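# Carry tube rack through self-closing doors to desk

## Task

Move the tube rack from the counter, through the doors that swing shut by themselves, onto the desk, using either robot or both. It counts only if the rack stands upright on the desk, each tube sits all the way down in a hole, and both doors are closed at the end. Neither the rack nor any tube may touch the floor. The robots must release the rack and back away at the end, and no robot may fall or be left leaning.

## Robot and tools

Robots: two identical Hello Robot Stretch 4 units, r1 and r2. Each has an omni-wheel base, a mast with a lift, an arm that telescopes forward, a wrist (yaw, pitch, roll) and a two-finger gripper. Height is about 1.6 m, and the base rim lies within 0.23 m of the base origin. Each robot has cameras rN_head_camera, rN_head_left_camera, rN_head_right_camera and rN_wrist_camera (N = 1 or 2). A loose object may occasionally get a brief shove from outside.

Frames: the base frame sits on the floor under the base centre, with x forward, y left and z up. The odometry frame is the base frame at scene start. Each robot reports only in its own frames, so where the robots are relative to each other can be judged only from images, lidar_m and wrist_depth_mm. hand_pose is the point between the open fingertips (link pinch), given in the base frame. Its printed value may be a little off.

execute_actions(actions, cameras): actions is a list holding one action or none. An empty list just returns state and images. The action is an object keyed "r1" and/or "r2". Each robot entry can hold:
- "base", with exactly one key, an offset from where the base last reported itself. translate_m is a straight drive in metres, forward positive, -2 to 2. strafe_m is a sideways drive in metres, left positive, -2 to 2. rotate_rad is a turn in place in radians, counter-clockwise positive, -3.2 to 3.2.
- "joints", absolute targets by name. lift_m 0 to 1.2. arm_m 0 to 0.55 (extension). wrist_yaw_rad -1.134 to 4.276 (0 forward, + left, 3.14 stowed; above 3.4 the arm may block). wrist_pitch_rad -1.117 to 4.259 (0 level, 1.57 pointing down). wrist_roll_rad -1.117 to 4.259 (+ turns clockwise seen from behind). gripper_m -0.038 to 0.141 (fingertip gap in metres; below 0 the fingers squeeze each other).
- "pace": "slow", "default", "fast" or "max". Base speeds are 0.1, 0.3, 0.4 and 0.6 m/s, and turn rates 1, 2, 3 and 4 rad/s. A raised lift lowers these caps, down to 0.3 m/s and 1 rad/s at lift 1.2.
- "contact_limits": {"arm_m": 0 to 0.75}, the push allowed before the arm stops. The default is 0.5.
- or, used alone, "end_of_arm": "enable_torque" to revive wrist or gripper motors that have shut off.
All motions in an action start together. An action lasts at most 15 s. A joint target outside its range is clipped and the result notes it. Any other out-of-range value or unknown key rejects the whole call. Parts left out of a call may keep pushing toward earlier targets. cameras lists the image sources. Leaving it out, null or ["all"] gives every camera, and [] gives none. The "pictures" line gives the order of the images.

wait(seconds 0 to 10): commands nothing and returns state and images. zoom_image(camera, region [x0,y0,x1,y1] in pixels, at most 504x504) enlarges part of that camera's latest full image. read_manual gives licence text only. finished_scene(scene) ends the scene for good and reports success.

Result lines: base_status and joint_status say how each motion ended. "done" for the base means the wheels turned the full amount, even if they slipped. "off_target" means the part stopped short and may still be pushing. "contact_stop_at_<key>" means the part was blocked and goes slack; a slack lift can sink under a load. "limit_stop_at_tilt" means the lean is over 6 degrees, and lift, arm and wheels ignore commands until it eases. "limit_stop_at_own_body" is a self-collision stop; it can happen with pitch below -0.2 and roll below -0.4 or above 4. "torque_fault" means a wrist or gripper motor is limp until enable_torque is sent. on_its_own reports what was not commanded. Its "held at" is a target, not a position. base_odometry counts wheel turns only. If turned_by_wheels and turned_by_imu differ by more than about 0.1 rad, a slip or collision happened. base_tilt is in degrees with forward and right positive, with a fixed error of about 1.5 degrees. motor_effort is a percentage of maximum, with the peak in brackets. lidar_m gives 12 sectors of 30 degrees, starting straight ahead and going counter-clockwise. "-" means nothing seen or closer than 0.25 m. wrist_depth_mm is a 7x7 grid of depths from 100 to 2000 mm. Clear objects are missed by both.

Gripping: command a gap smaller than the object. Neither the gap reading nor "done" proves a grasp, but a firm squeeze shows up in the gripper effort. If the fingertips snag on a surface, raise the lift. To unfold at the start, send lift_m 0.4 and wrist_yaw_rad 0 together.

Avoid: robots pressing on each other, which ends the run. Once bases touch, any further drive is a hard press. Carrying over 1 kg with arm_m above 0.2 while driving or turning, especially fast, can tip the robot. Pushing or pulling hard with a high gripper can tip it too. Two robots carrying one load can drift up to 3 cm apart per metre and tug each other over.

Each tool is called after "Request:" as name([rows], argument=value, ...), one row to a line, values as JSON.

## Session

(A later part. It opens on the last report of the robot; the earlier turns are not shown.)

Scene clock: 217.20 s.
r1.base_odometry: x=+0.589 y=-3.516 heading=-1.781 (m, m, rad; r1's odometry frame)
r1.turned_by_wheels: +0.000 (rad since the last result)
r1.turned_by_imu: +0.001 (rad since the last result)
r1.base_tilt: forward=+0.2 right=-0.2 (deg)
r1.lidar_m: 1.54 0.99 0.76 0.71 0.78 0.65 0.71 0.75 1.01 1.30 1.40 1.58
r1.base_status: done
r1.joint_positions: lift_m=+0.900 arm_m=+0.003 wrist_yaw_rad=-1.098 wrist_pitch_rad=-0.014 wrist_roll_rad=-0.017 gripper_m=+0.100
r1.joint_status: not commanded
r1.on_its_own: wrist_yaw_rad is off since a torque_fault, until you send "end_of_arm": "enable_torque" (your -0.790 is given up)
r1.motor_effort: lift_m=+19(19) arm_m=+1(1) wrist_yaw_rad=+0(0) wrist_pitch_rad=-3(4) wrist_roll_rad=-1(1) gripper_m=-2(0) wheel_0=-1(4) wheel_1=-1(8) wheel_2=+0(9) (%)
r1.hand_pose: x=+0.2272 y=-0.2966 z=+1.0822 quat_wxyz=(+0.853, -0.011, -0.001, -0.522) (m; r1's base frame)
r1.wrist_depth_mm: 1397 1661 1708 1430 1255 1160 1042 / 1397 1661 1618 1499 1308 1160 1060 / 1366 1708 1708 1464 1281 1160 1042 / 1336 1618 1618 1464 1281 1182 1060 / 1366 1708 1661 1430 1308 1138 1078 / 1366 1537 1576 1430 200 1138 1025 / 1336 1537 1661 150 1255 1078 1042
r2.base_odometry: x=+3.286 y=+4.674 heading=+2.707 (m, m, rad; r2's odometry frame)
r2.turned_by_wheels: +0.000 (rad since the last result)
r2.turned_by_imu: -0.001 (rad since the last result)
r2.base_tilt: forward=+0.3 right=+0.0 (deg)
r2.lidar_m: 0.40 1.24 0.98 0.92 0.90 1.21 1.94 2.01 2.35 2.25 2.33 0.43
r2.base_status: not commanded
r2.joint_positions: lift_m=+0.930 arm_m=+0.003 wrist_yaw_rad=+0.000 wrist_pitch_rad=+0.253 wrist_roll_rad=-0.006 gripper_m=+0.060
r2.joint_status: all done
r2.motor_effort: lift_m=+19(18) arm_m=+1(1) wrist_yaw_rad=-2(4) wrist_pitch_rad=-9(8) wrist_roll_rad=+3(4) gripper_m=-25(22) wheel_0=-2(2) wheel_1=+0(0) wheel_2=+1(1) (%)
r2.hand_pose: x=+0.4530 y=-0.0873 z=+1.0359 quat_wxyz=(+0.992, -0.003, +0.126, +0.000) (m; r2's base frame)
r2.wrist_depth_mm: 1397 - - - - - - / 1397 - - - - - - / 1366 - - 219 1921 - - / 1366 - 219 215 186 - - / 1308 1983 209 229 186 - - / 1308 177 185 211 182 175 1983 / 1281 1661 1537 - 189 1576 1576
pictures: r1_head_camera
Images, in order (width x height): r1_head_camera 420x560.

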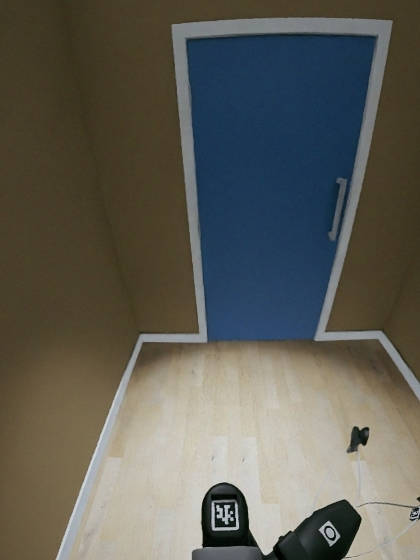

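Request:
execute_actions([
  {"r2":{"base":{"translate_m":1.38},"joints":{"lift_m":0.97}}},
], cameras=[])

Request:
execute_actions([
  {"r2":{"joints":{"arm_m":0.3},"pace":"slow"}},
], cameras=["r2_wrist_camera"])

Scene clock: 224.00 s.
r1.base_odometry: x=+0.589 y=-3.516 heading=-1.781 (m, m, rad; r1's odometry frame)
r1.turned_by_wheels: +0.000 (rad since the last result)
r1.turned_by_imu: -0.002 (rad since the last result)
r1.base_tilt: forward=+0.2 right=-0.3 (deg)
r1.lidar_m: 1.53 1.02 0.75 0.72 0.77 0.66 0.69 0.74 1.00 1.31 1.39 1.58
r1.base_status: not commanded
r1.joint_positions: lift_m=+0.900 arm_m=+0.003 wrist_yaw_rad=-1.098 wrist_pitch_rad=-0.014 wrist_roll_rad=-0.017 gripper_m=+0.100
r1.joint_status: not commanded
r1.on_its_own: wrist_yaw_rad is off since a torque_fault, until you send "end_of_arm": "enable_torque" (your -0.790 is given up)
r1.motor_effort: lift_m=+19(19) arm_m=+1(1) wrist_yaw_rad=+0(0) wrist_pitch_rad=-3(3) wrist_roll_rad=-1(1) gripper_m=-1(1) wheel_0=-1(0) wheel_1=-1(1) wheel_2=+0(0) (%)
r1.hand_pose: x=+0.2272 y=-0.2966 z=+1.0822 quat_wxyz=(+0.853, -0.011, -0.001, -0.522) (m; r1's base frame)
r1.wrist_depth_mm: 1397 1708 1661 1464 1281 1138 1060 / 1366 1708 1661 1430 1308 1160 1042 / 1336 1708 1708 1430 1308 1160 1042 / 1366 1708 1618 1430 1308 1138 1078 / 1336 1661 1708 1430 1255 1160 1042 / 1336 1499 1537 1397 200 1160 1060 / 1366 1537 1618 150 1281 1118 1042
r2.base_odometry: x=+2.035 y=+5.256 heading=+2.707 (m, m, rad; r2's odometry frame)
r2.turned_by_wheels: +0.000 (rad since the last result)
r2.turned_by_imu: -0.010 (rad since the last result)
r2.base_tilt: forward=+0.1 right=+0.0 (deg)
r2.lidar_m: 0.41 0.62 0.89 0.85 0.90 1.36 3.37 3.22 2.31 2.21 0.85 0.39
r2.base_status: done
r2.joint_positions: lift_m=+0.970 arm_m=+0.003 wrist_yaw_rad=+0.000 wrist_pitch_rad=+0.253 wrist_roll_rad=-0.006 gripper_m=+0.060
r2.joint_status: all done
r2.motor_effort: lift_m=+21(21) arm_m=+1(1) wrist_yaw_rad=+0(1) wrist_pitch_rad=-9(8) wrist_roll_rad=+4(2) gripper_m=-23(21) wheel_0=-2(3) wheel_1=+1(4) wheel_2=+2(8) (%)
r2.hand_pose: x=+0.4530 y=-0.0874 z=+1.0758 quat_wxyz=(+0.992, -0.003, +0.126, +0.000) (m; r2's base frame)
r2.wrist_depth_mm: 1078 1078 1078 1060 1078 1078 1078 / 1118 1118 1098 1118 1098 1118 1118 / 1138 1138 1138 220 1138 1160 1160 / 1255 1008 220 215 187 820 809 / 591 574 210 228 186 535 530 / 455 176 186 211 182 176 427 / 1336 1397 866 - 189 1397 1430
pictures: none
No camera images: the call's "cameras" was empty. Leave "cameras" out to get every camera's image.

Scene clock: 228.27 s.
r1.base_odometry: x=+0.589 y=-3.516 heading=-1.781 (m, m, rad; r1's odometry frame)
r1.turned_by_wheels: +0.000 (rad since the last result)
r1.turned_by_imu: -0.001 (rad since the last result)
r1.base_tilt: forward=+0.2 right=-0.3 (deg)
r1.lidar_m: 1.52 1.01 0.76 0.71 0.77 0.64 0.69 0.76 0.99 1.29 1.40 1.59
r1.base_status: not commanded
r1.joint_positions: lift_m=+0.900 arm_m=+0.003 wrist_yaw_rad=-1.098 wrist_pitch_rad=-0.014 wrist_roll_rad=-0.017 gripper_m=+0.100
r1.joint_status: not commanded
r1.on_its_own: wrist_yaw_rad is off since a torque_fault, until you send "end_of_arm": "enable_torque" (your -0.790 is given up)
r1.motor_effort: lift_m=+19(19) arm_m=+1(1) wrist_yaw_rad=+1(0) wrist_pitch_rad=-3(3) wrist_roll_rad=-1(1) gripper_m=+2(1) wheel_0=-1(0) wheel_1=+0(1) wheel_2=+0(0) (%)
r1.hand_pose: x=+0.2272 y=-0.2966 z=+1.0822 quat_wxyz=(+0.853, -0.011, -0.001, -0.522) (m; r1's base frame)
r1.wrist_depth_mm: 1397 1661 1661 1464 1281 1160 1060 / 1397 1618 1661 1430 1308 1160 1060 / 1336 1661 1708 1397 1281 1160 1078 / 1336 1708 1708 1464 1281 1205 1078 / 1308 1661 1661 1430 1255 1138 1078 / 1397 1537 1576 1430 200 1182 1078 / 1366 1576 1661 150 1281 1098 1042
r2.base_odometry: x=+2.035 y=+5.256 heading=+2.707 (m, m, rad; r2's odometry frame)
r2.turned_by_wheels: +0.000 (rad since the last result)
r2.turned_by_imu: -0.002 (rad since the last result)
r2.base_tilt: forward=+0.2 right=-0.1 (deg)
r2.lidar_m: 0.59 0.61 0.92 0.86 0.91 1.35 3.38 3.24 2.33 2.22 0.84 0.63
r2.base_status: not commanded
r2.joint_positions: lift_m=+0.970 arm_m=+0.299 wrist_yaw_rad=+0.000 wrist_pitch_rad=+0.253 wrist_roll_rad=-0.006 gripper_m=+0.060
r2.joint_status: all done
r2.motor_effort: lift_m=+20(20) arm_m=+5(4) wrist_yaw_rad=+0(0) wrist_pitch_rad=-9(9) wrist_roll_rad=+4(3) gripper_m=-24(24) wheel_0=-1(2) wheel_1=+1(1) wheel_2=+3(2) (%)
r2.hand_pose: x=+0.7494 y=-0.0874 z=+1.0758 quat_wxyz=(+0.992, -0.003, +0.126, +0.000) (m; r2's base frame)
r2.wrist_depth_mm: 788 820 798 788 798 788 798 / 831 831 820 820 831 842 842 / 866 878 854 220 866 866 891 / 904 891 218 215 187 809 788 / 580 574 209 228 194 535 530 / 427 177 185 211 181 175 394 / 324 330 304 - 189 320 320
pictures: r2_wrist_camera
Images, in order (width x height): r2_wrist_camera 616x392.

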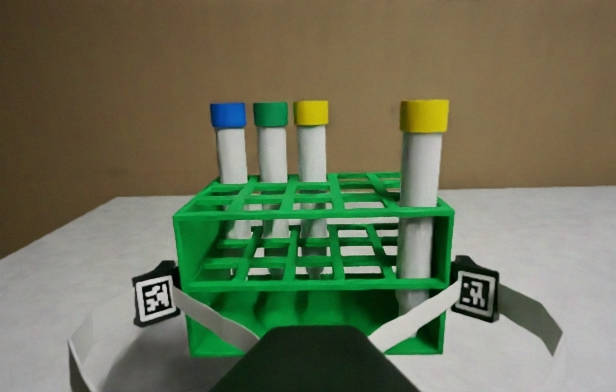

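Depth matches 0.10 above the surface seen after the counter lift; lower to 0.872.

Request:
execute_actions([
  {"r2":{"joints":{"lift_m":0.873},"pace":"slow"}},
], cameras=[])

Request:
execute_actions([
  {"r2":{"joints":{"gripper_m":0.141}}},
], cameras=[])

Request:
execute_actions([
  {"r2":{"joints":{"arm_m":0.003},"pace":"slow"}},
], cameras=["r2_wrist_camera"])

Scene clock: 231.20 s.
r1.base_odometry: x=+0.589 y=-3.516 heading=-1.781 (m, m, rad; r1's odometry frame)
r1.turned_by_wheels: +0.000 (rad since the last result)
r1.turned_by_imu: -0.001 (rad since the last result)
r1.base_tilt: forward=+0.2 right=-0.3 (deg)
r1.lidar_m: 1.53 1.02 0.72 0.69 0.78 0.65 0.69 0.73 1.01 1.31 1.39 1.58
r1.base_status: not commanded
r1.joint_positions: lift_m=+0.900 arm_m=+0.003 wrist_yaw_rad=-1.098 wrist_pitch_rad=-0.014 wrist_roll_rad=-0.017 gripper_m=+0.100
r1.joint_status: not commanded
r1.on_its_own: wrist_yaw_rad is off since a torque_fault, until you send "end_of_arm": "enable_torque" (your -0.790 is given up)
r1.motor_effort: lift_m=+19(19) arm_m=+1(1) wrist_yaw_rad=+0(0) wrist_pitch_rad=-3(4) wrist_roll_rad=-1(1) gripper_m=+5(2) wheel_0=+0(1) wheel_1=-1(1) wheel_2=+0(0) (%)
r1.hand_pose: x=+0.2272 y=-0.2966 z=+1.0822 quat_wxyz=(+0.853, -0.011, -0.001, -0.522) (m; r1's base frame)
r1.wrist_depth_mm: 1397 1618 1661 1464 1281 1182 1060 / 1397 1661 1661 1464 1281 1182 1060 / 1366 1708 1708 1499 1308 1138 1060 / 1366 1708 1661 1464 1308 1138 1060 / 1397 1708 1708 1397 1255 1182 1060 / 1336 1499 1576 1430 200 1138 1060 / 1366 1537 1618 150 1255 1138 1042
r2.base_odometry: x=+2.035 y=+5.256 heading=+2.707 (m, m, rad; r2's odometry frame)
r2.turned_by_wheels: +0.000 (rad since the last result)
r2.turned_by_imu: -0.001 (rad since the last result)
r2.base_tilt: forward=+0.2 right=-0.2 (deg)
r2.lidar_m: 0.58 0.63 0.91 0.87 0.90 1.35 3.38 3.23 2.31 2.22 0.84 0.63
r2.base_status: not commanded
r2.joint_positions: lift_m=+0.873 arm_m=+0.299 wrist_yaw_rad=+0.000 wrist_pitch_rad=+0.253 wrist_roll_rad=-0.006 gripper_m=+0.060
r2.joint_status: all done
r2.motor_effort: lift_m=+16(19) arm_m=+4(4) wrist_yaw_rad=+0(2) wrist_pitch_rad=-9(8) wrist_roll_rad=+3(3) gripper_m=-21(24) wheel_0=-1(1) wheel_1=+1(1) wheel_2=+2(2) (%)
r2.hand_pose: x=+0.7494 y=-0.0874 z=+0.9791 quat_wxyz=(+0.992, -0.003, +0.126, +0.000) (m; r2's base frame)
r2.wrist_depth_mm: 809 798 788 809 809 809 798 / 831 842 831 831 842 842 842 / 866 866 225 221 699 866 854 / 530 517 218 215 187 473 462 / 338 330 208 229 185 309 309 / 248 177 186 211 181 175 230 / 189 193 186 - 182 187 186
pictures: none
No camera images: the call's "cameras" was empty. Leave "cameras" out to get every camera's image.

Scene clock: 233.03 s.
r1.base_odometry: x=+0.589 y=-3.516 heading=-1.781 (m, m, rad; r1's odometry frame)
r1.turned_by_wheels: +0.000 (rad since the last result)
r1.turned_by_imu: -0.001 (rad since the last result)
r1.base_tilt: forward=+0.2 right=-0.3 (deg)
r1.lidar_m: 1.54 1.02 0.72 0.71 0.78 0.66 0.68 0.74 1.02 1.30 1.38 1.58
r1.base_status: not commanded
r1.joint_positions: lift_m=+0.900 arm_m=+0.003 wrist_yaw_rad=-1.098 wrist_pitch_rad=-0.014 wrist_roll_rad=-0.017 gripper_m=+0.100
r1.joint_status: not commanded
r1.on_its_own: wrist_yaw_rad is off since a torque_fault, until you send "end_of_arm": "enable_torque" (your -0.790 is given up)
r1.motor_effort: lift_m=+19(19) arm_m=+1(1) wrist_yaw_rad=-2(0) wrist_pitch_rad=-3(3) wrist_roll_rad=-1(1) gripper_m=+0(2) wheel_0=-1(1) wheel_1=-1(1) wheel_2=+0(0) (%)
r1.hand_pose: x=+0.2272 y=-0.2966 z=+1.0822 quat_wxyz=(+0.853, -0.011, -0.001, -0.522) (m; r1's base frame)
r1.wrist_depth_mm: 1397 1708 1708 1430 1281 1138 1060 / 1336 1708 1618 1430 1308 1138 1042 / 1397 1708 1708 1430 1255 1138 1042 / 1336 1708 1661 1430 1281 1160 1078 / 1336 1661 1661 1430 1308 1138 1060 / 1366 1499 1576 1430 200 1138 1042 / 1397 1537 1618 149 1255 1098 1060
r2.base_odometry: x=+2.035 y=+5.256 heading=+2.707 (m, m, rad; r2's odometry frame)
r2.turned_by_wheels: +0.000 (rad since the last result)
r2.turned_by_imu: -0.001 (rad since the last result)
r2.base_tilt: forward=+0.2 right=-0.1 (deg)
r2.lidar_m: 0.60 0.63 0.91 0.86 0.92 1.32 3.37 3.23 2.33 2.21 0.84 0.61
r2.base_status: not commanded
r2.joint_positions: lift_m=+0.873 arm_m=+0.299 wrist_yaw_rad=+0.000 wrist_pitch_rad=+0.252 wrist_roll_rad=-0.006 gripper_m=+0.141
r2.joint_status: all done
r2.motor_effort: lift_m=+16(16) arm_m=+4(5) wrist_yaw_rad=+0(0) wrist_pitch_rad=-6(8) wrist_roll_rad=+3(3) gripper_m=+2(21) wheel_0=-1(1) wheel_1=+1(1) wheel_2=+2(2) (%)
r2.hand_pose: x=+0.7495 y=-0.0874 z=+0.9793 quat_wxyz=(+0.992, -0.003, +0.126, +0.000) (m; r2's base frame)
r2.wrist_depth_mm: 798 798 809 809 820 809 809 / 842 831 842 831 842 831 842 / 866 854 854 239 723 866 866 / 539 521 248 245 193 473 466 / 342 336 232 248 200 314 310 / 248 232 214 163 211 215 234 / 197 188 193 - 193 187 186
pictures: none
No camera images: the call's "cameras" was empty. Leave "cameras" out to get every camera's image.

Scene clock: 237.30 s.
r1.base_odometry: x=+0.589 y=-3.516 heading=-1.781 (m, m, rad; r1's odometry frame)
r1.turned_by_wheels: +0.000 (rad since the last result)
r1.turned_by_imu: -0.001 (rad since the last result)
r1.base_tilt: forward=+0.2 right=-0.3 (deg)
r1.lidar_m: 1.53 1.02 0.76 0.71 0.75 0.65 0.69 0.75 1.02 1.29 1.39 1.59
r1.base_status: not commanded
r1.joint_positions: lift_m=+0.900 arm_m=+0.003 wrist_yaw_rad=-1.098 wrist_pitch_rad=-0.014 wrist_roll_rad=-0.017 gripper_m=+0.100
r1.joint_status: not commanded
r1.on_its_own: wrist_yaw_rad is off since a torque_fault, until you send "end_of_arm": "enable_torque" (your -0.790 is given up)
r1.motor_effort: lift_m=+19(19) arm_m=+1(1) wrist_yaw_rad=+1(0) wrist_pitch_rad=-3(3) wrist_roll_rad=+0(1) gripper_m=+1(0) wheel_0=-1(1) wheel_1=-1(0) wheel_2=+0(1) (%)
r1.hand_pose: x=+0.2272 y=-0.2966 z=+1.0822 quat_wxyz=(+0.853, -0.011, -0.001, -0.522) (m; r1's base frame)
r1.wrist_depth_mm: 1366 1708 1661 1464 1281 1182 1042 / 1366 1756 1661 1464 1255 1182 1060 / 1366 1661 1618 1499 1281 1138 1060 / 1366 1708 1661 1430 1281 1138 1042 / 1366 1708 1708 1464 1281 1160 1060 / 1366 1499 1537 1464 200 1138 1042 / 1366 1537 1661 150 1308 1118 1060
r2.base_odometry: x=+2.035 y=+5.256 heading=+2.707 (m, m, rad; r2's odometry frame)
r2.turned_by_wheels: +0.000 (rad since the last result)
r2.turned_by_imu: -0.002 (rad since the last result)
r2.base_tilt: forward=+0.3 right=-0.1 (deg)
r2.lidar_m: 0.58 0.62 0.90 0.85 0.91 1.33 3.38 3.24 2.35 2.21 0.86 0.63
r2.base_status: not commanded
r2.joint_positions: lift_m=+0.873 arm_m=+0.004 wrist_yaw_rad=+0.000 wrist_pitch_rad=+0.252 wrist_roll_rad=-0.006 gripper_m=+0.141
r2.joint_status: all done
r2.motor_effort: lift_m=+16(17) arm_m=-5(7) wrist_yaw_rad=+0(0) wrist_pitch_rad=-6(7) wrist_roll_rad=+3(3) gripper_m=-1(1) wheel_0=-1(1) wheel_1=+1(1) wheel_2=+2(2) (%)
r2.hand_pose: x=+0.4541 y=-0.0874 z=+0.9794 quat_wxyz=(+0.992, -0.003, +0.126, +0.000) (m; r2's base frame)
r2.wrist_depth_mm: 1078 1078 1078 1078 1060 1078 1078 / 1118 1098 1118 1098 1118 1118 1138 / 1182 1182 1138 521 1042 991 946 / 544 530 512 496 492 484 473 / 1255 407 1255 1255 1255 397 1281 / 1308 1336 1308 163 1336 1308 1366 / 1366 1397 1336 - 1366 1430 1366
pictures: r2_wrist_camera
Images, in order (width x height): r2_wrist_camera 616x392.

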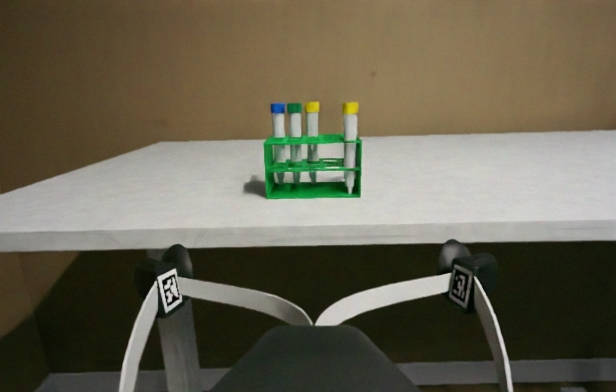

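Request:
finished_scene(scene=2)

The scene is finished: the task was done.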